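## Task

Arrange the nests so N1 holds plate C16, N2 holds plate C51 and N3 holds plate C15. Each plate must lie flat within its nest's locators, oriented so its well A1 sits at the nest corner labelled A1. Plates must stay put on their own, not be held there by the robot. At the end, open the grippers and withdraw the arms.

## Robot and tools

ROBOT. Two seven-joint xArm7 arms, left_arm and right_arm, each ending in a two-finger parallel gripper. The fingers project sideways from the wrist flange; with the flange pointing down they are level, and turning the wrist roll rotates them about the flange axis. Gripper axes: +x runs along the fingers toward the tips, y is the closing direction. The reported hand point sits between the finger pads, about 2 cm short of the tips. Fully open is 0.150 m between pads; closed still leaves 0.071 m.

SCENE FRAME. Origin on the table surface midway between the arms, +z up, +x out across the table, left_arm on the +y side (the names do not describe image sides). Base of left_arm at (+0.019, +0.265, 0) m, right_arm at (-0.030, -0.422, 0) m, both turned only slightly about z. Nests N1, N2, N3 and RD form an arc ahead of the arms, running clockwise seen from above in that order; OUT, empty at the start, lies between the two arms. Well A1 is at the plate's clipped corner. To identify a plate, lay it flat in RD with A1 at RD's A1 corner and keep the arm out of the scanner's line of sight; the scanner beside RD then reports its ID.

execute_actions(actions): a list of actions run one after another. Each action may have:
- rows: up to 15 rows, each applied for one control step (1/30 s). Every row is exactly 14 numbers in [-1, 1]: left_arm dx, dy, dz, rx, ry, rz, opening, then right_arm dx, dy, dz, rx, ry, rz, opening. Both arms always appear, even if one stays still (send zeros and its current opening).
- dx..rz are an offset, not a pose: a target displacement from where that gripper was measured when the action began (for a call's first action, the last pose reported in this scene), expressed in the gripper's own axes. Each row is relative to that same starting pose, not to the previous row. Scale: 1.0 equals 0.6 m of translation or 180 degrees; rx, ry, rz form a single rotation vector.
- opening is absolute: +1 fully open, -1 closed. Closing from fully open takes at least roughly 0.4 s.
- steps: integer 1 to 450, default 15, not fewer than the number of rows. After the rows run out the arm keeps heading to the last row's target and the gripper keeps its last command, so long moves need more steps.
- until: stops the action early once every listed condition holds, e.g. {"scanner": {"code": "c51"}} or {"scanner": {"reads": [">", 0]}}. Comparisons are =, !=, <, <=, >, >=; numbers need one. It only ends the action, it does not halt moving arms. Any bad value or unknown name rejects the whole call before motion.
An empty actions list simply returns the current state and images.

MOTION LIMITS. Each step the commanded pose is clamped to within 70 mm and 16 degrees of the measured one; damped IK favours position over orientation. If a result reports "pose unreachable" for an arm, or a fault stops it, that arm drops its target and halts shortly after; resend the remainder next action. If an arm is forced far from its target, both arms abandon their targets. Start moves gently: ramp dx/dy/dz by about 0.01 per row (6 mm per step). The robot keeps its last command while you think.

RESULTS. A state line per arm gives end_effector_position (m), end_effector_quat_wxyz and velocities in the scene frame; printed positions may be off, more so at long reach. "Hand target" is where the controller is currently steering. grip_measured is the finger opening on the command scale (the last joint value is the opening in metres); each gripper may read up to about 1 mm off. To hold something, command at least about 0.04 below grip_measured. scanner shows code (lower-case ID such as c15, or no_read; never wrong) and reads (count of changes from no_read to an ID). Images arrive from cam_high (896x504), cam_low (896x504), cam_left_wrist and cam_right_wrist (616x616, fisheye).

zoom_image(camera, region): enlarged view of the latest image from cam_high, cam_low, cam_left_wrist or cam_right_wrist; region [x0, y0, x1, y1] in pixels from the top-left, no larger than 504x504.

read_manual(section): returns only licence texts ("licences"); no motion.

finished_scene(scene): ends scene 1 or 2 once the last command has been held, irreversibly, and reports success; its result gives the next scene's goal. Answering without a tool call ends everything.

AVOID. Dropping plates, knocking anything off the table, arms colliding or pressing one another, slamming or pushing hard, and fast closes that squeeze too hard. Pad force is about 20 N. Joint load limits (N m): waist and shoulder 44.5, upper arm roll, elbow and forearm roll 26.7, wrist pitch and wrist roll 17.8, including a held part's weight; hitting one triggers a torque fault (the arm backs off, pauses 10 s and skips the rest of the call). Holding loads heats motors: a MOTOR HOT warning appears from 65 °C and at 80 °C the arm is braked (OVER-TEMPERATURE FAULT). Occasional tugs may disturb a held plate or loose items. The idle arm may be parked out of the way.

Each tool is called after "Request:" by a JSON object that holds its "method" and its "body", one argument or row to a line.

## Session

Request:
{"method": "execute_actions", "body": {
  "actions": []
}}

Scene clock: 0.00 s.
left_arm: end_effector_position=(+0.4955, +0.3619, +0.3855) grip_measured=+1.00 end_effector_quat_wxyz=(+0.039, -0.035, -0.011, +0.999) end_effector_velocity=(-0.000, +0.000, +0.001) end_effector_angular_velocity=(+0.000, -0.001, +0.000) | right_arm: end_effector_position=(+0.5500, +0.0842, +0.1224) grip_measured=+0.99 end_effector_quat_wxyz=(+0.950, -0.117, -0.070, +0.279) end_effector_velocity=(+0.000, -0.000, -0.001) end_effector_angular_velocity=(-0.001, +0.002, +0.001)
Joint positions: left_arm=[ 0.046  0.539 -0.064  2.014  0.043  1.404 -2.948  0.15 ] | right_arm=[ 0.719  0.789 -0.035  1.602 -0.34   0.832  0.447  0.15 ]
Joint velocities: left_arm=[ 0.    -0.001  0.    -0.    -0.     0.    -0.     0.   ] | right_arm=[-0.001  0.001  0.    -0.     0.     0.    -0.002  0.   ]
Hand target (left_arm): +0.496, +0.362, +0.385; +0.039, -0.035, -0.011, +0.999
Hand target (right_arm): +0.550, +0.084, +0.122; +0.950, -0.117, -0.070, +0.279
scanner: code=no_read reads=0

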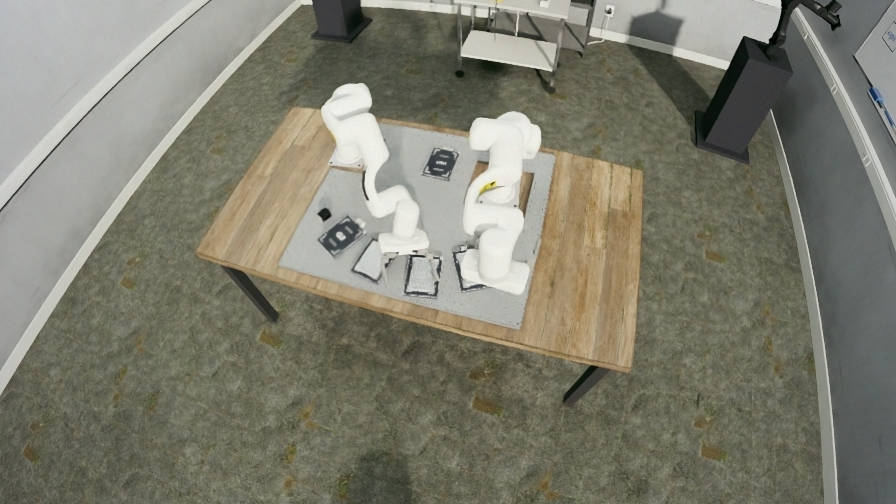

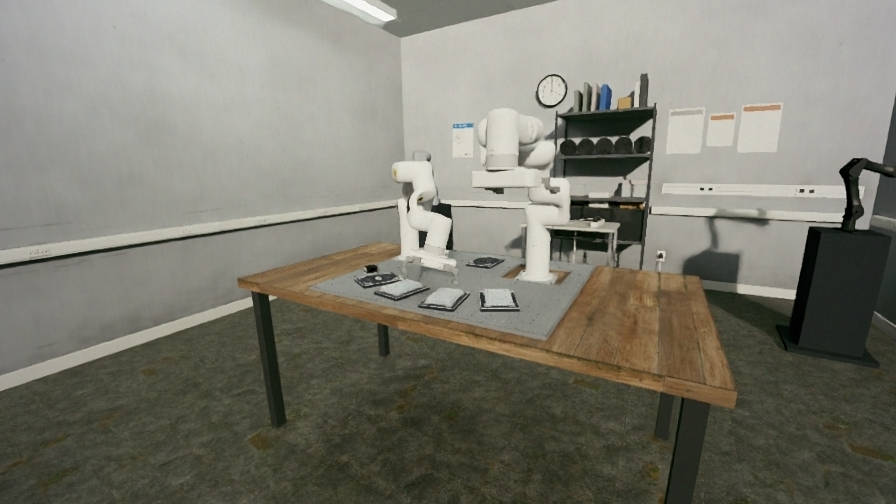

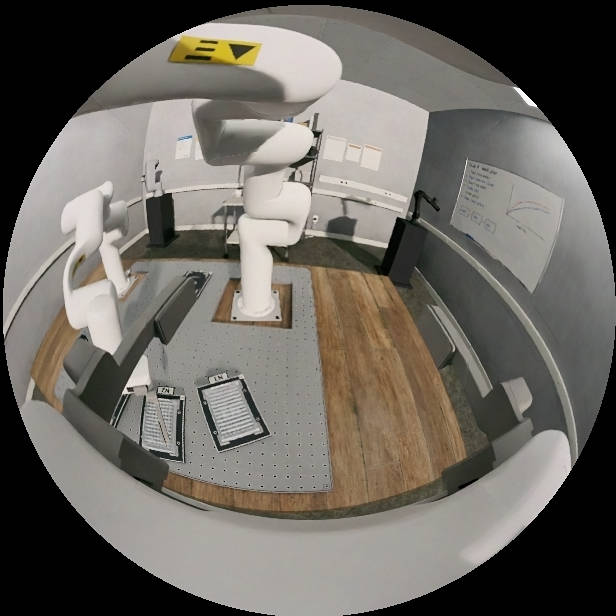

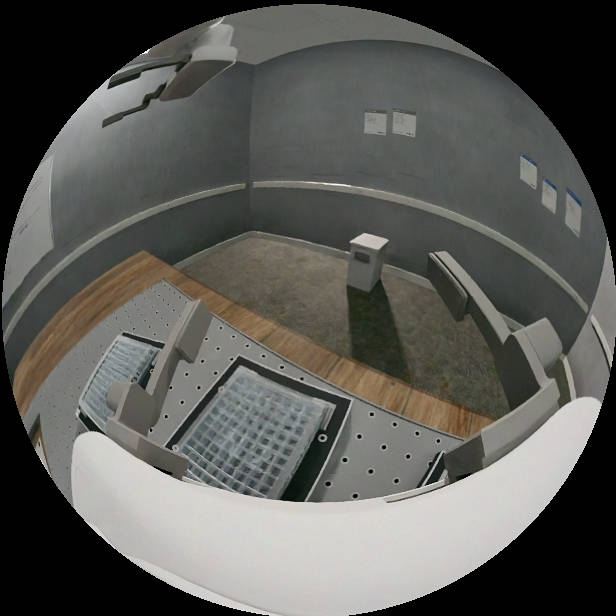

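Request:
{"method": "zoom_image", "body": {
  "camera": "cam_high",
  "region": [270, 110, 570, 330]
}}

Request:
{"method": "zoom_image", "body": {
  "camera": "cam_low",
  "region": [330, 230, 570, 340]
}}

Region (270, 110, 570, 330) of cam_high's 896x504 image, scaled by 1.680, with more detail than that image has; it fills the top 370 rows of this view, and the rest is white.

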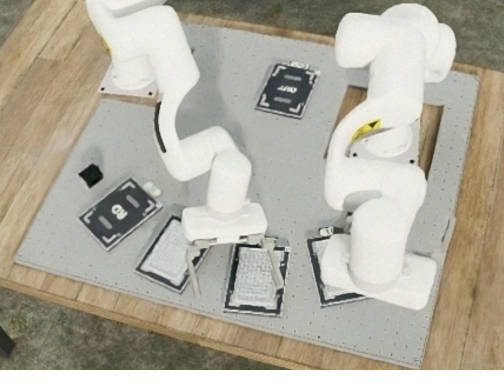

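Region (330, 230, 570, 340) of cam_low's 896x504 image, scaled by 2.100, with more detail than that image has; it fills the top 231 rows of this view, and the rest is white.

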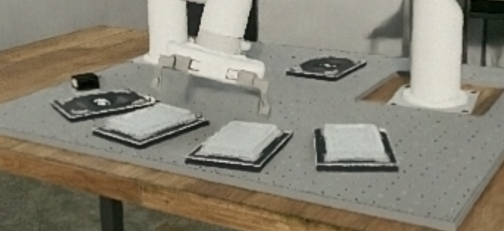

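Request:
{"method": "execute_actions", "body": {
  "actions": [
    {"rows": [[0.05,-0.06,0,0,0,0,1, 0.003,-0.012,0.045,0.02,0.005,0,1],[0.1,-0.13,0,0,0,0,1, 0.007,-0.026,0.095,0.042,0.011,0,1],[0.18,-0.22,0,0,0,0,1, 0.010,-0.04,0.145,0.063,0.016,0,1],[0.25,-0.33,0,0,0,0,1, 0.0135,-0.0523,0.1926,0.0843,0.0218,0,1]], "steps": 45}
  ]
}}

Scene clock: 2.47 s.
left_arm: end_effector_position=(+0.3613, +0.5703, +0.3793) grip_measured=+1.00 end_effector_quat_wxyz=(+0.039, -0.035, -0.010, +0.999) end_effector_velocity=(-0.000, +0.000, -0.000) end_effector_angular_velocity=(+0.001, -0.000, +0.000) | right_arm: end_effector_position=(+0.5501, +0.0845, +0.2428) grip_measured=+0.99 end_effector_quat_wxyz=(+0.959, -0.000, -0.001, +0.282) end_effector_velocity=(+0.000, -0.000, -0.000) end_effector_angular_velocity=(-0.001, -0.001, -0.000)
Joint positions: left_arm=[ 0.37   0.289  0.056  1.63  -0.041  1.272 -2.502  0.15 ] | right_arm=[ 0.6    0.597  0.08   1.681 -0.052  1.085  0.211  0.15 ]
Joint velocities: left_arm=[ 0.001  0.     0.    -0.     0.    -0.001  0.     0.   ] | right_arm=[ 0.     0.    -0.     0.    -0.001  0.     0.    -0.   ]
Hand target (left_arm): +0.361, +0.570, +0.379; +0.039, -0.035, -0.010, +0.999
Hand target (right_arm): +0.550, +0.085, +0.243; +0.959, -0.000, -0.001, +0.282
Off the commanded pose (left_arm): 0.001 m, 0 deg.
Off the commanded pose (right_arm): 0.001 m, 0 deg.
scanner: code=no_read reads=0

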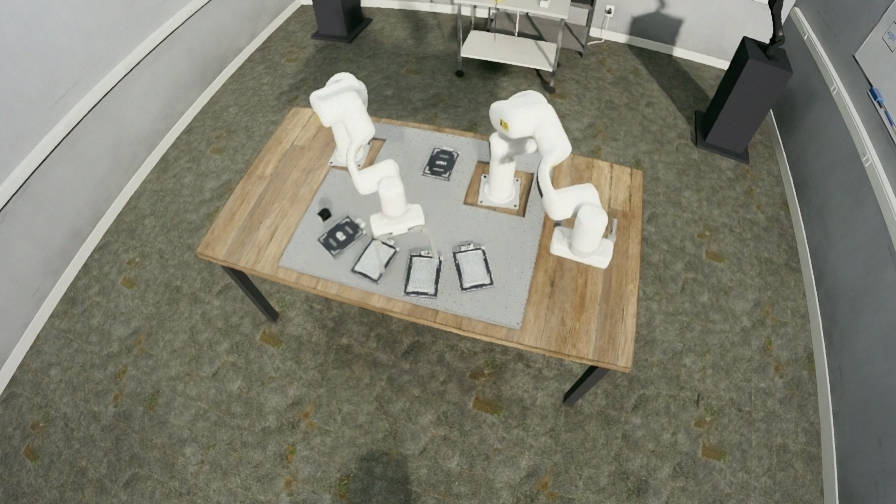

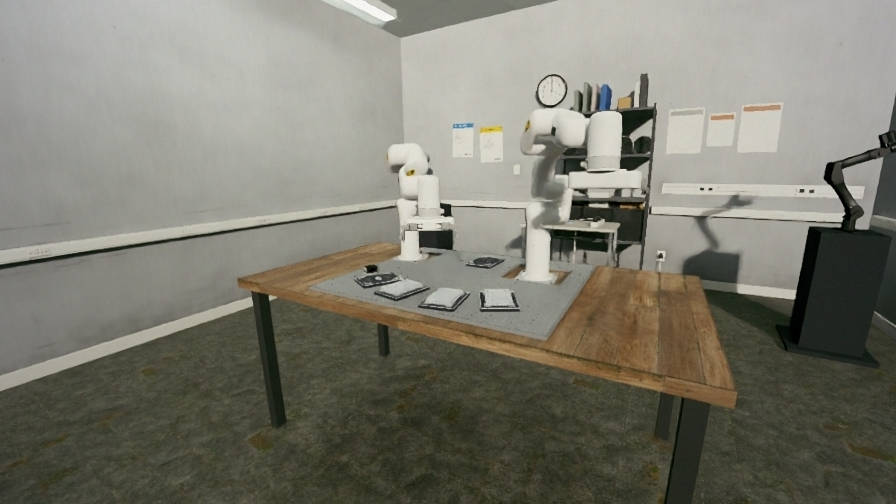

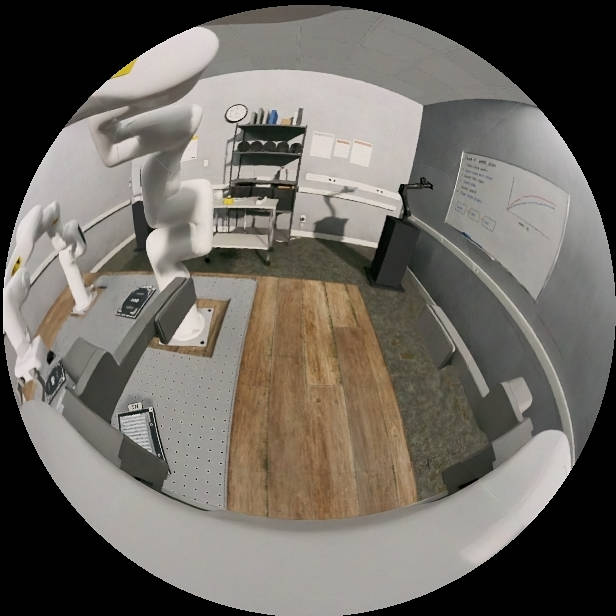

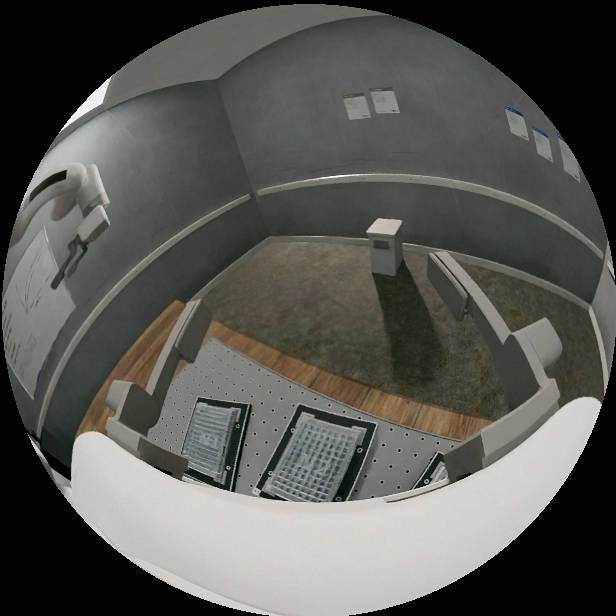

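Request:
{"method": "zoom_image", "body": {
  "camera": "cam_high",
  "region": [300, 190, 520, 320]
}}

Request:
{"method": "zoom_image", "body": {
  "camera": "cam_right_wrist",
  "region": [150, 330, 470, 520]
}}

Region (300, 190, 520, 320) of cam_high's 896x504 image, scaled by 2.291, with more detail than that image has; it fills the top 298 rows of this view, and the rest is white.

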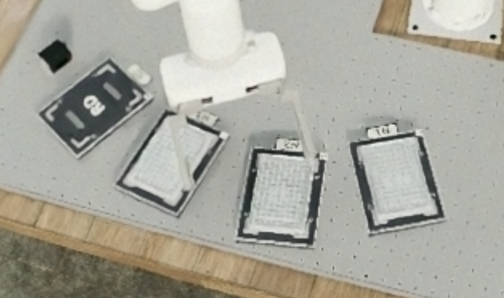

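Region (150, 330, 470, 520) of cam_right_wrist's 616x616 image, scaled by 1.575, with more detail than that image has; it fills the top 299 rows of this view, and the rest is white.

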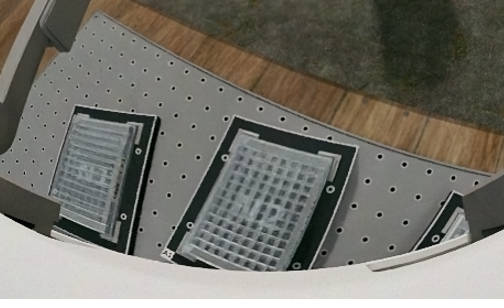

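Request:
{"method": "execute_actions", "body": {
  "actions": [
    {"rows": [[0,0,0,0,0,0,1, -0.03,-0.05,-0.04,0,0,-0.05,1],[0,0,0,0,0,0,1, -0.07,-0.11,-0.09,0,0,-0.11,1],[0,0,0,0,0,0,1, -0.11,-0.18,-0.15,0,0,-0.17,1],[0,0,0,0,0,0,1, -0.158,-0.245,-0.2,0,0,-0.238,1]], "steps": 45}
  ]
}}

Scene clock: 4.63 s.
left_arm: end_effector_position=(+0.3613, +0.5703, +0.3793) grip_measured=+1.00 end_effector_quat_wxyz=(+0.039, -0.035, -0.010, +0.999) end_effector_velocity=(+0.000, -0.000, -0.000) end_effector_angular_velocity=(-0.000, -0.000, +0.001) | right_arm: end_effector_position=(+0.5497, -0.0906, +0.1231) grip_measured=+0.99 end_effector_quat_wxyz=(+0.996, -0.000, -0.001, -0.088) end_effector_velocity=(+0.000, -0.000, -0.000) end_effector_angular_velocity=(-0.000, +0.000, -0.002)
Joint positions: left_arm=[ 0.37   0.289  0.056  1.63  -0.041  1.272 -2.502  0.15 ] | right_arm=[ 0.632  0.587 -0.038  1.284  0.031  0.696  0.845  0.15 ]
Joint velocities: left_arm=[ 0.     0.    -0.     0.    -0.     0.    -0.001  0.   ] | right_arm=[-0.     0.001 -0.    -0.     0.    -0.     0.001  0.   ]
Hand target (left_arm): +0.361, +0.570, +0.379; +0.039, -0.035, -0.010, +0.999
Hand target (right_arm): +0.550, -0.091, +0.123; +0.996, -0.000, -0.001, -0.088
Off the commanded pose (left_arm): 0.000 m, 0 deg.
Off the commanded pose (right_arm): 0.000 m, 0 deg.
scanner: code=no_read reads=0

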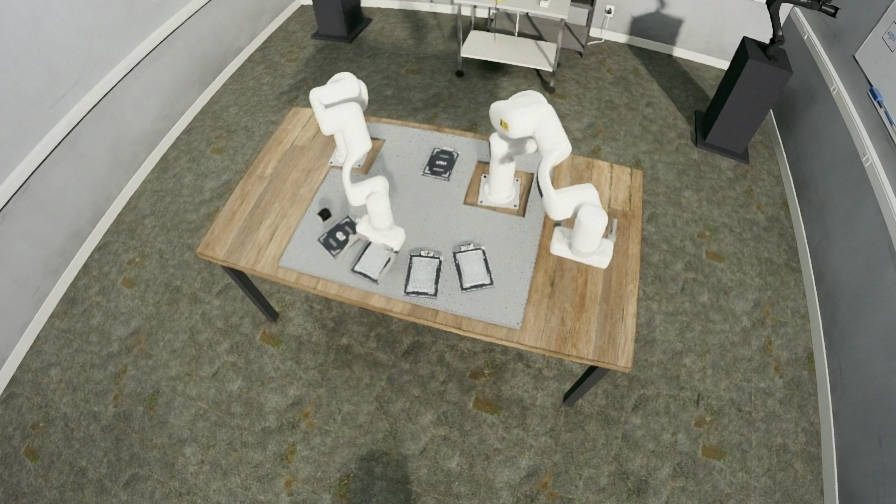

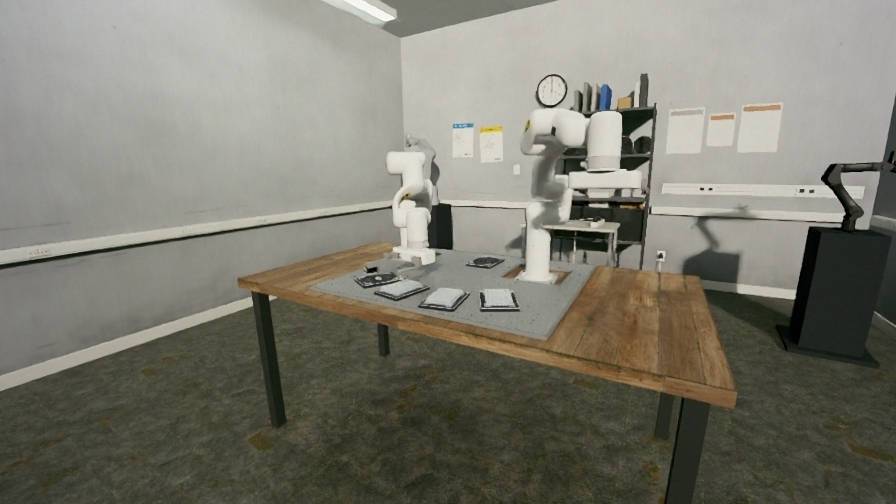

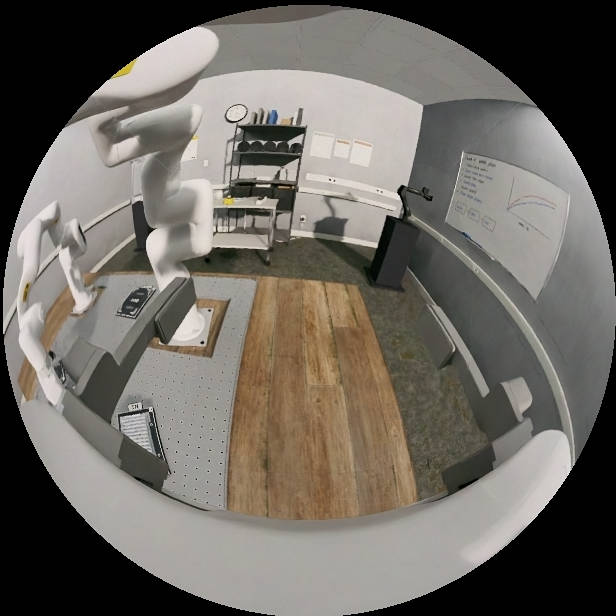

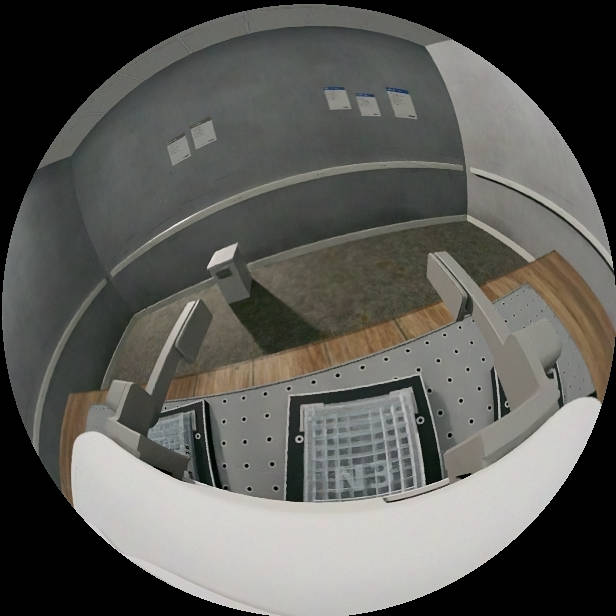

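Request:
{"method": "execute_actions", "body": {
  "actions": [
    {"rows": [[0,0,0,0,0,0,1, 0,0,-0.03,0,0,0,1],[0,0,0,0,0,0,1, 0,0,-0.06,0,0,0,1],[0,0,0,0,0,0,1, 0,0,-0.105,0,0,0,1]], "steps": 30}
  ]
}}

Scene clock: 5.93 s.
left_arm: end_effector_position=(+0.3613, +0.5703, +0.3793) grip_measured=+1.00 end_effector_quat_wxyz=(+0.039, -0.035, -0.010, +0.999) end_effector_velocity=(+0.000, -0.000, -0.001) end_effector_angular_velocity=(-0.001, +0.001, -0.000) | right_arm: end_effector_position=(+0.5497, -0.0909, +0.0600) grip_measured=+0.99 end_effector_quat_wxyz=(+0.996, +0.000, -0.001, -0.088) end_effector_velocity=(-0.000, -0.000, -0.001) end_effector_angular_velocity=(-0.001, +0.001, -0.001)
Joint positions: left_arm=[ 0.37   0.289  0.056  1.63  -0.041  1.272 -2.502  0.15 ] | right_arm=[ 0.627  0.726 -0.032  1.301  0.037  0.574  0.841  0.15 ]
Joint velocities: left_arm=[-0.     0.001  0.    -0.    -0.001  0.     0.     0.   ] | right_arm=[ 0.     0.001 -0.    -0.     0.001 -0.    -0.    -0.   ]
Hand target (left_arm): +0.361, +0.570, +0.379; +0.039, -0.035, -0.010, +0.999
Hand target (right_arm): +0.550, -0.091, +0.060; +0.996, +0.000, -0.001, -0.088
Off the commanded pose (left_arm): 0.000 m, 0 deg.
Off the commanded pose (right_arm): 0.000 m, 0 deg.
scanner: code=no_read reads=0

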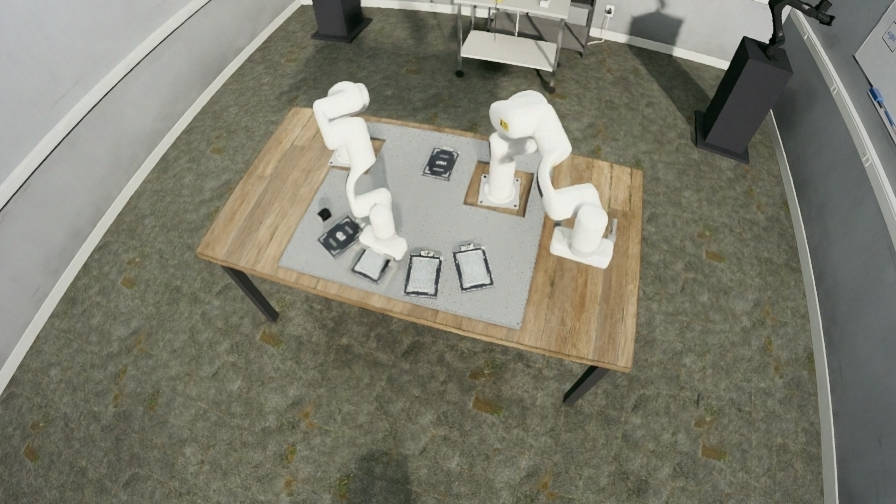

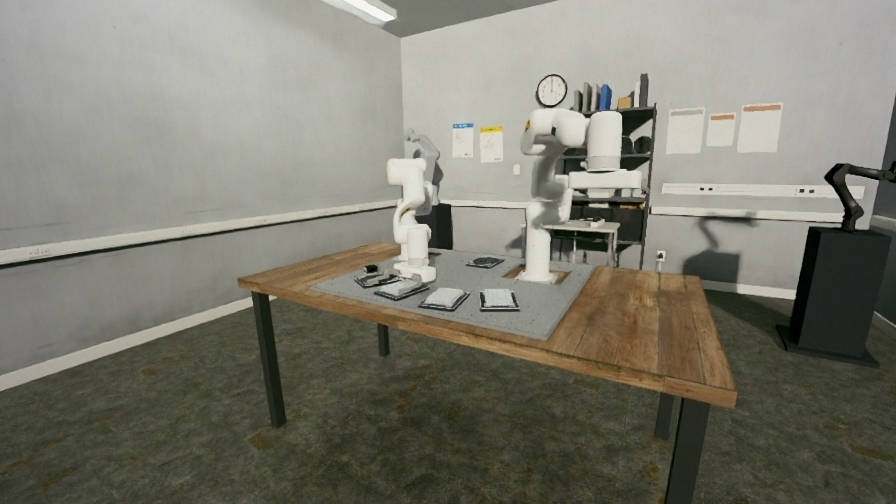

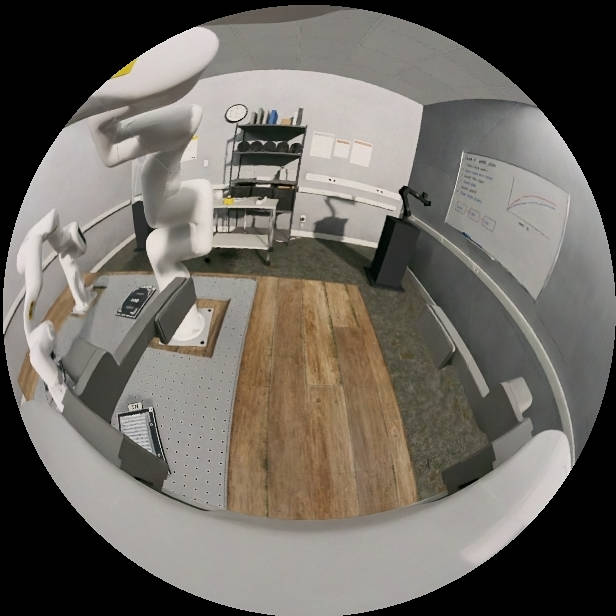

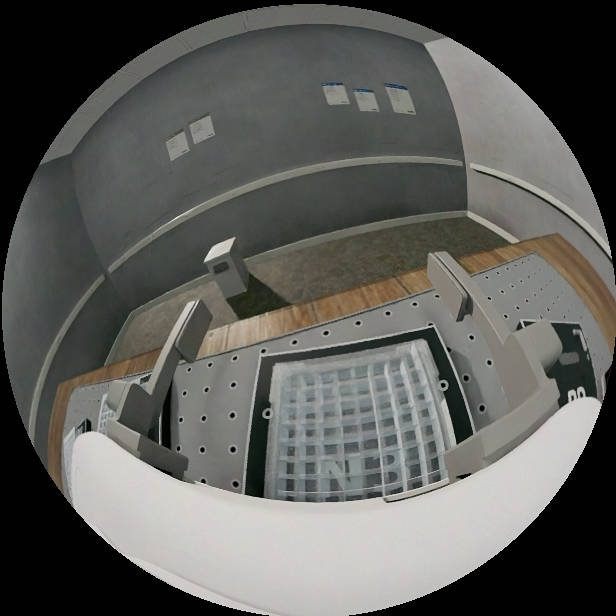

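Request:
{"method": "zoom_image", "body": {
  "camera": "cam_high",
  "region": [300, 190, 460, 310]
}}

Request:
{"method": "zoom_image", "body": {
  "camera": "cam_low",
  "region": [340, 240, 480, 320]
}}

Region (300, 190, 460, 310) of cam_high's 896x504 image, scaled by 3.150, with more detail than that image has; it fills the top 378 rows of this view, and the rest is white.

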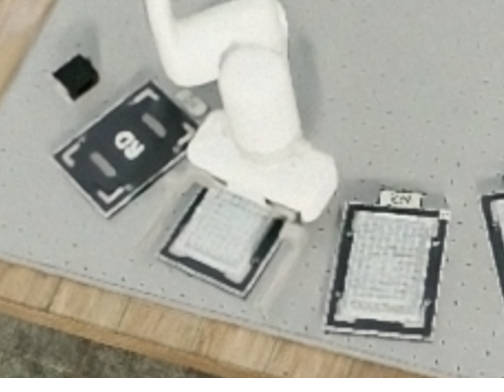

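Region (340, 240, 480, 320) of cam_low's 896x504 image, scaled by 3.600, with more detail than that image has; it fills the top 288 rows of this view, and the rest is white.

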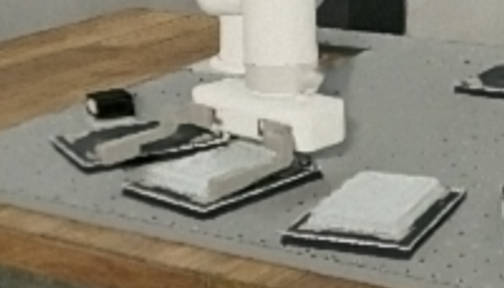

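Request:
{"method": "zoom_image", "body": {
  "camera": "cam_right_wrist",
  "region": [160, 240, 500, 510]
}}

Region (160, 240, 500, 510) of cam_right_wrist's 616x616 image, scaled by 1.482, with more detail than that image has; it fills the top 400 rows of this view, and the rest is white.

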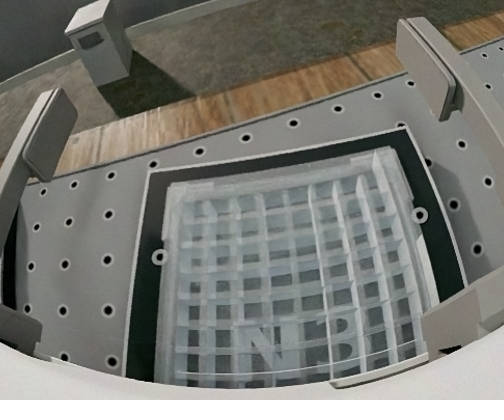

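Request:
{"method": "execute_actions", "body": {
  "actions": [
    {"rows": [[0,0,0,0,0,0,1, -0.04,-0.003,0,0,0,-0.01,1],[0,0,0,0,0,0,1, -0.09,-0.007,0,0,0,-0.02,1],[0,0,0,0,0,0,1, -0.15,-0.01,0,0,0,-0.033,1]], "steps": 30}
  ]
}}

Request:
{"method": "zoom_image", "body": {
  "camera": "cam_right_wrist",
  "region": [100, 200, 560, 510]
}}

Scene clock: 7.87 s.
left_arm: end_effector_position=(+0.3613, +0.5703, +0.3793) grip_measured=+1.00 end_effector_quat_wxyz=(+0.039, -0.035, -0.010, +0.999) end_effector_velocity=(-0.000, +0.000, -0.000) end_effector_angular_velocity=(-0.000, +0.001, +0.000) | right_arm: end_effector_position=(+0.4601, -0.0808, +0.0599) grip_measured=+0.99 end_effector_quat_wxyz=(+0.990, -0.000, -0.001, -0.139) end_effector_velocity=(-0.000, +0.001, +0.001) end_effector_angular_velocity=(+0.001, -0.001, +0.002)
Joint positions: left_arm=[ 0.37   0.289  0.056  1.63  -0.041  1.272 -2.502  0.15 ] | right_arm=[ 0.773  0.623 -0.031  1.101  0.036  0.478  1.088  0.15 ]
Joint velocities: left_arm=[ 0.001  0.001 -0.    -0.     0.    -0.     0.     0.   ] | right_arm=[ 0.001 -0.002  0.001 -0.    -0.001  0.    -0.    -0.   ]
Hand target (left_arm): +0.361, +0.570, +0.379; +0.039, -0.035, -0.010, +0.999
Hand target (right_arm): +0.460, -0.081, +0.060; +0.990, -0.000, -0.001, -0.139
Off the commanded pose (left_arm): 0.000 m, 0 deg.
Off the commanded pose (right_arm): 0.000 m, 0 deg.
scanner: code=no_read reads=0

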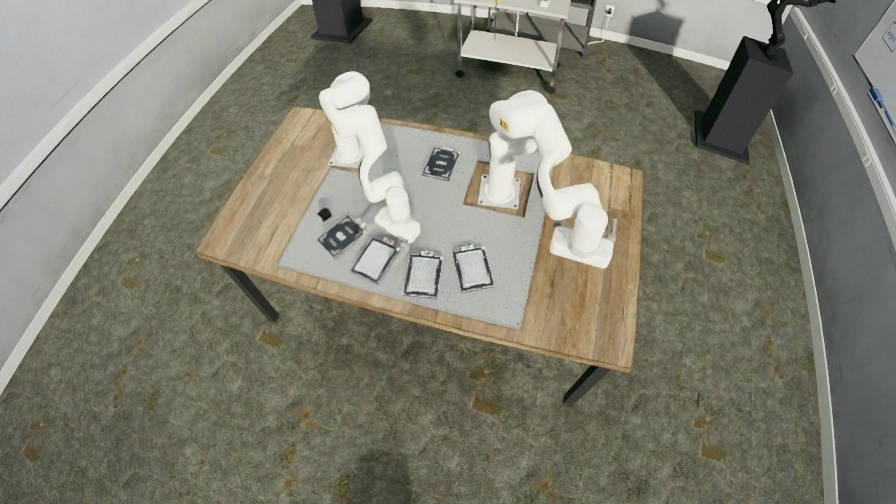

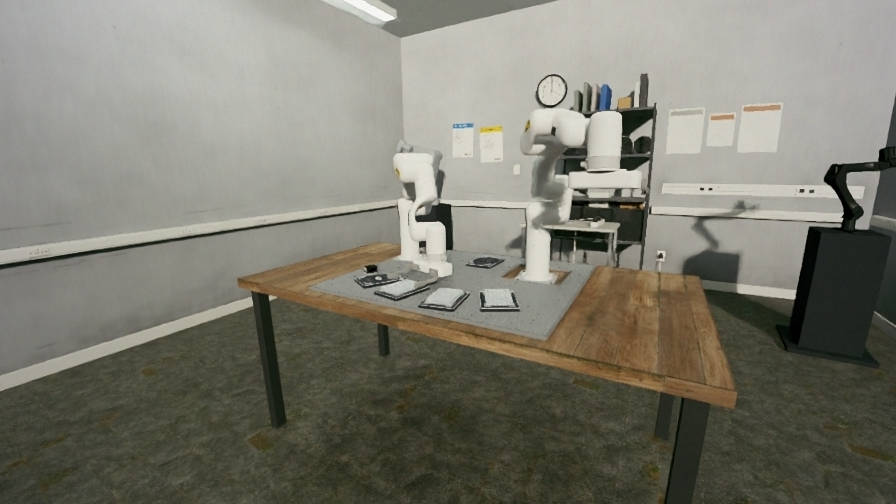

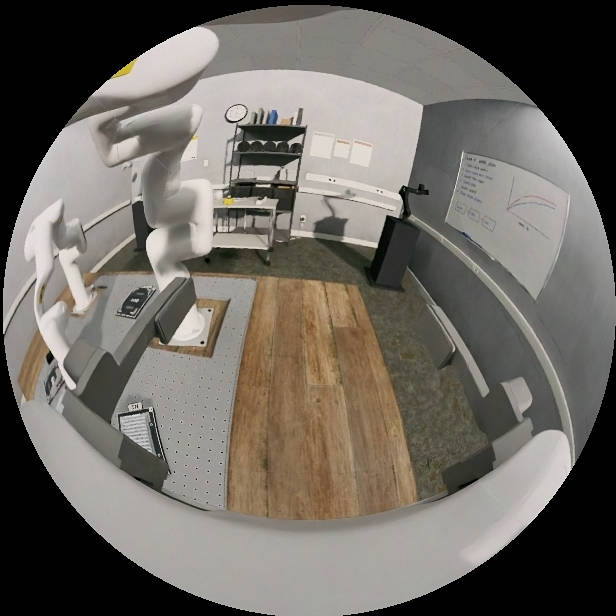

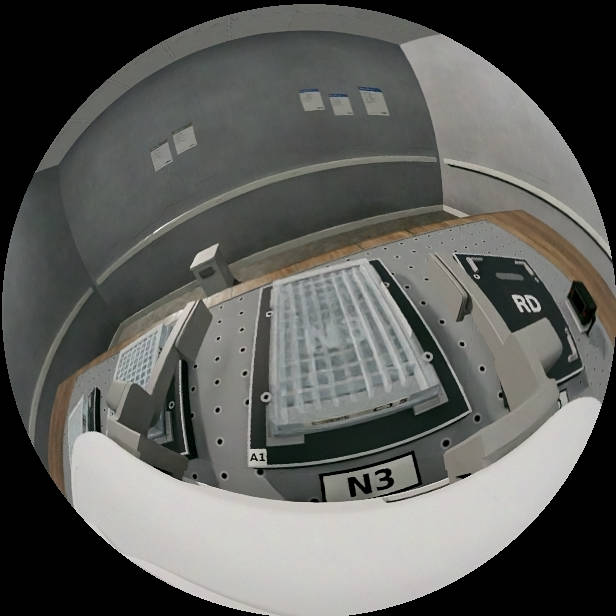

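Region (100, 200, 560, 510) of cam_right_wrist's 616x616 image, scaled by 1.096, with more detail than that image has; it fills the top 340 rows of this view, and the rest is white.

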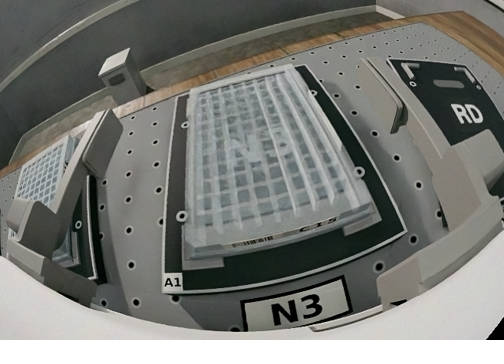

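Request:
{"method": "zoom_image", "body": {
  "camera": "cam_right_wrist",
  "region": [240, 370, 480, 480]
}}

Region (240, 370, 480, 480) of cam_right_wrist's 616x616 image, scaled by 2.100, with more detail than that image has; it fills the top 231 rows of this view, and the rest is white.

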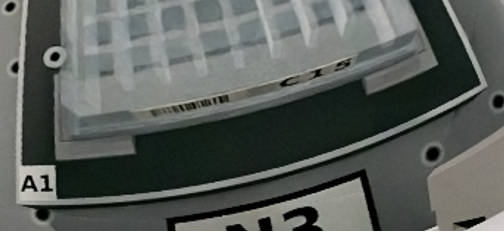

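Request:
{"method": "execute_actions", "body": {
  "actions": [
    {"rows": [[0,0,0,0,0,0,1, -0.04,0,-0.01,0,0,0,1],[0,0,0,0,0,0,1, -0.09,0,-0.03,0,0,0,1],[0,0,0,0,0,0,1, -0.13,0,-0.05,0,0,0,1]], "steps": 30}
  ]
}}

Request:
{"method": "zoom_image", "body": {
  "camera": "cam_right_wrist",
  "region": [60, 220, 560, 460]
}}

Scene clock: 9.07 s.
left_arm: end_effector_position=(+0.3613, +0.5703, +0.3793) grip_measured=+1.00 end_effector_quat_wxyz=(+0.039, -0.035, -0.010, +0.999) end_effector_velocity=(+0.000, -0.000, +0.000) end_effector_angular_velocity=(+0.000, -0.001, -0.001) | right_arm: end_effector_position=(+0.3871, -0.0583, +0.0321) grip_measured=+0.98 end_effector_quat_wxyz=(+0.990, +0.002, -0.003, -0.140) end_effector_velocity=(-0.002, +0.000, -0.000) end_effector_angular_velocity=(-0.001, +0.005, -0.004)
Joint positions: left_arm=[ 0.37   0.289  0.056  1.63  -0.041  1.272 -2.502  0.15 ] | right_arm=[ 0.908  0.642 -0.022  1.005  0.031  0.357  1.235  0.149]
Joint velocities: left_arm=[-0.001 -0.001  0.    -0.     0.     0.    -0.     0.   ] | right_arm=[ 0.001 -0.001  0.002  0.     0.005  0.005  0.002  0.   ]
Hand target (left_arm): +0.361, +0.570, +0.379; +0.039, -0.035, -0.010, +0.999
Hand target (right_arm): +0.385, -0.059, +0.030; +0.990, -0.000, -0.001, -0.140
Off the commanded pose (left_arm): 0.000 m, 0 deg.
Off the commanded pose (right_arm): 0.003 m, 0 deg.
scanner: code=no_read reads=0

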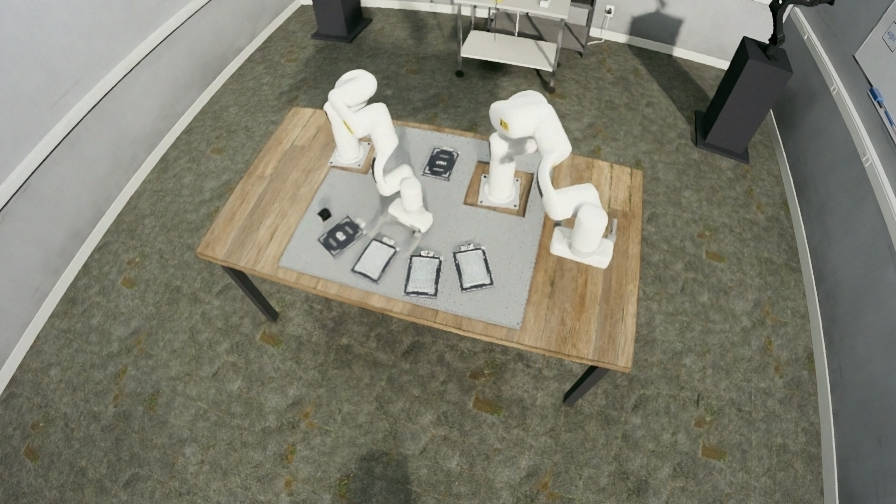

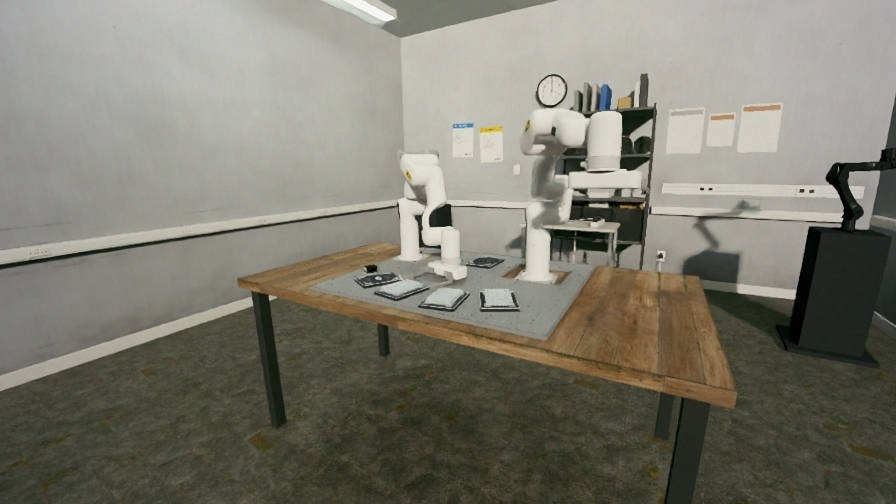

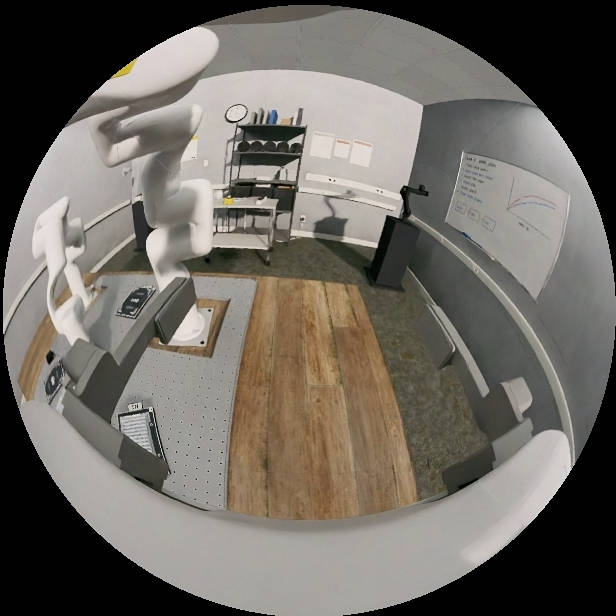

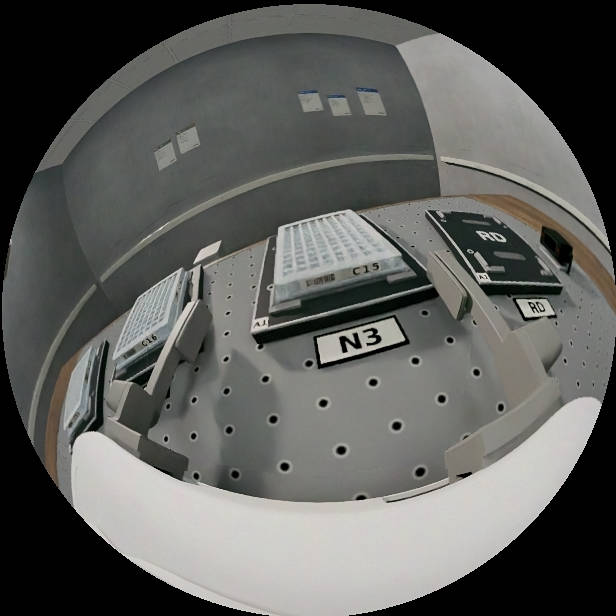

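Region (60, 220, 560, 460) of cam_right_wrist's 616x616 image, scaled by 1.008, with more detail than that image has; it fills the top 242 rows of this view, and the rest is white.

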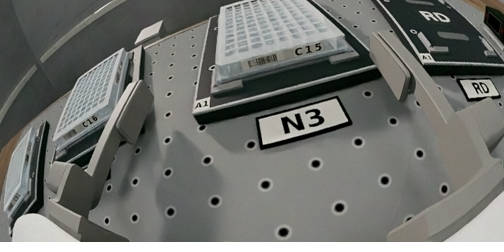

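Request:
{"method": "execute_actions", "body": {
  "actions": [
    {"rows": [[0,0,0,0,0,0,1, 0,0,0.012,0,0,0,1]], "steps": 12}
  ]
}}

Request:
{"method": "zoom_image", "body": {
  "camera": "cam_right_wrist",
  "region": [240, 200, 450, 360]
}}

Scene clock: 10.13 s.
left_arm: end_effector_position=(+0.3613, +0.5703, +0.3793) grip_measured=+1.00 end_effector_quat_wxyz=(+0.039, -0.035, -0.010, +0.999) end_effector_velocity=(+0.000, -0.000, -0.001) end_effector_angular_velocity=(-0.001, +0.001, -0.000) | right_arm: end_effector_position=(+0.3823, -0.0587, +0.0349) grip_measured=+0.99 end_effector_quat_wxyz=(+0.990, -0.002, +0.001, -0.138) end_effector_velocity=(+0.054, -0.012, +0.035) end_effector_angular_velocity=(+0.046, -0.085, -0.053)
Joint positions: left_arm=[ 0.37   0.289  0.056  1.63  -0.041  1.272 -2.502  0.15 ] | right_arm=[ 0.909  0.626 -0.016  0.994  0.029  0.373  1.239  0.15 ]
Joint velocities: left_arm=[-0.     0.001 -0.     0.    -0.     0.    -0.     0.   ] | right_arm=[-0.031 -0.022 -0.065  0.044 -0.021 -0.019 -0.011  0.   ]
Hand target (left_arm): +0.361, +0.570, +0.379; +0.039, -0.035, -0.010, +0.999
Hand target (right_arm): +0.387, -0.058, +0.039; +0.990, +0.002, -0.003, -0.140
Off the commanded pose (left_arm): 0.000 m, 0 deg.
Off the commanded pose (right_arm): 0.006 m, 1 deg.
scanner: code=no_read reads=0

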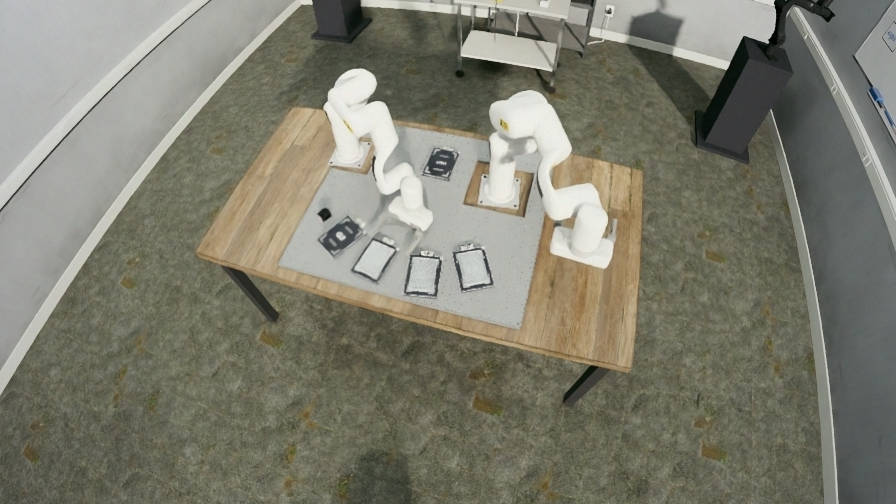

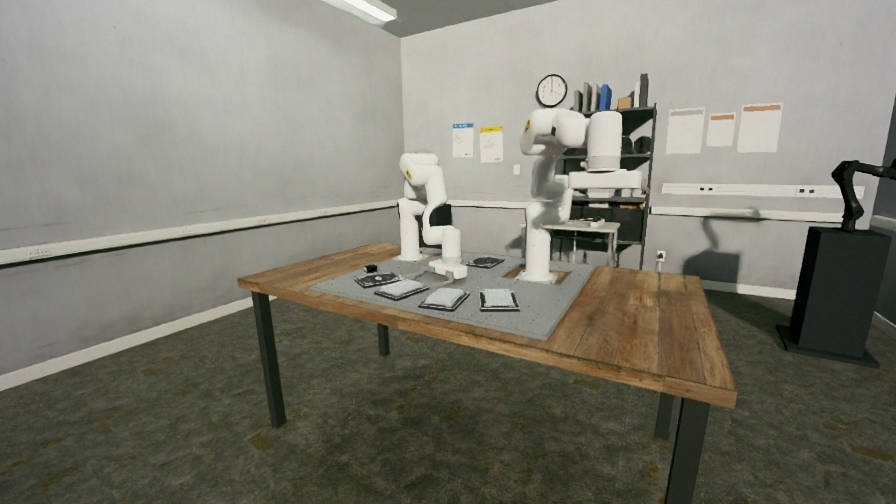

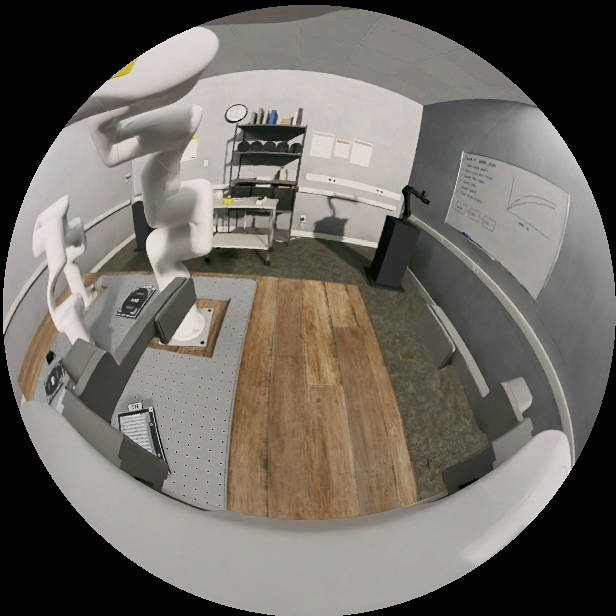

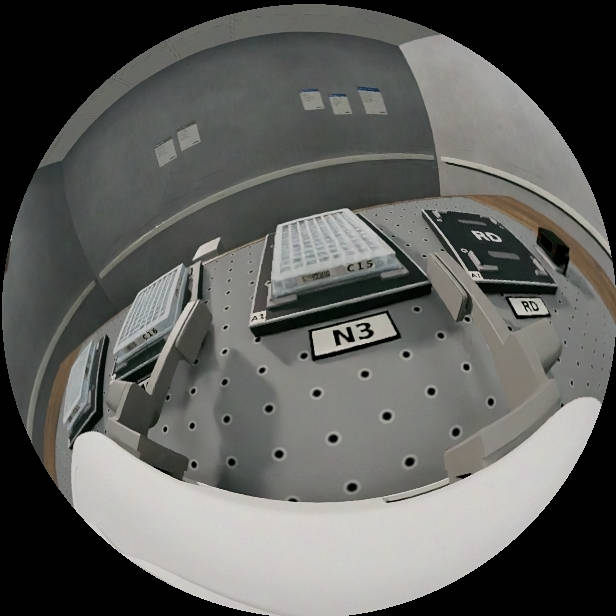

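Region (240, 200, 450, 360) of cam_right_wrist's 616x616 image, scaled by 2.400, with more detail than that image has; it fills the top 384 rows of this view, and the rest is white.

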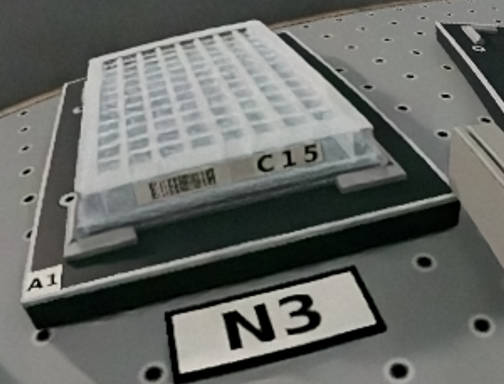

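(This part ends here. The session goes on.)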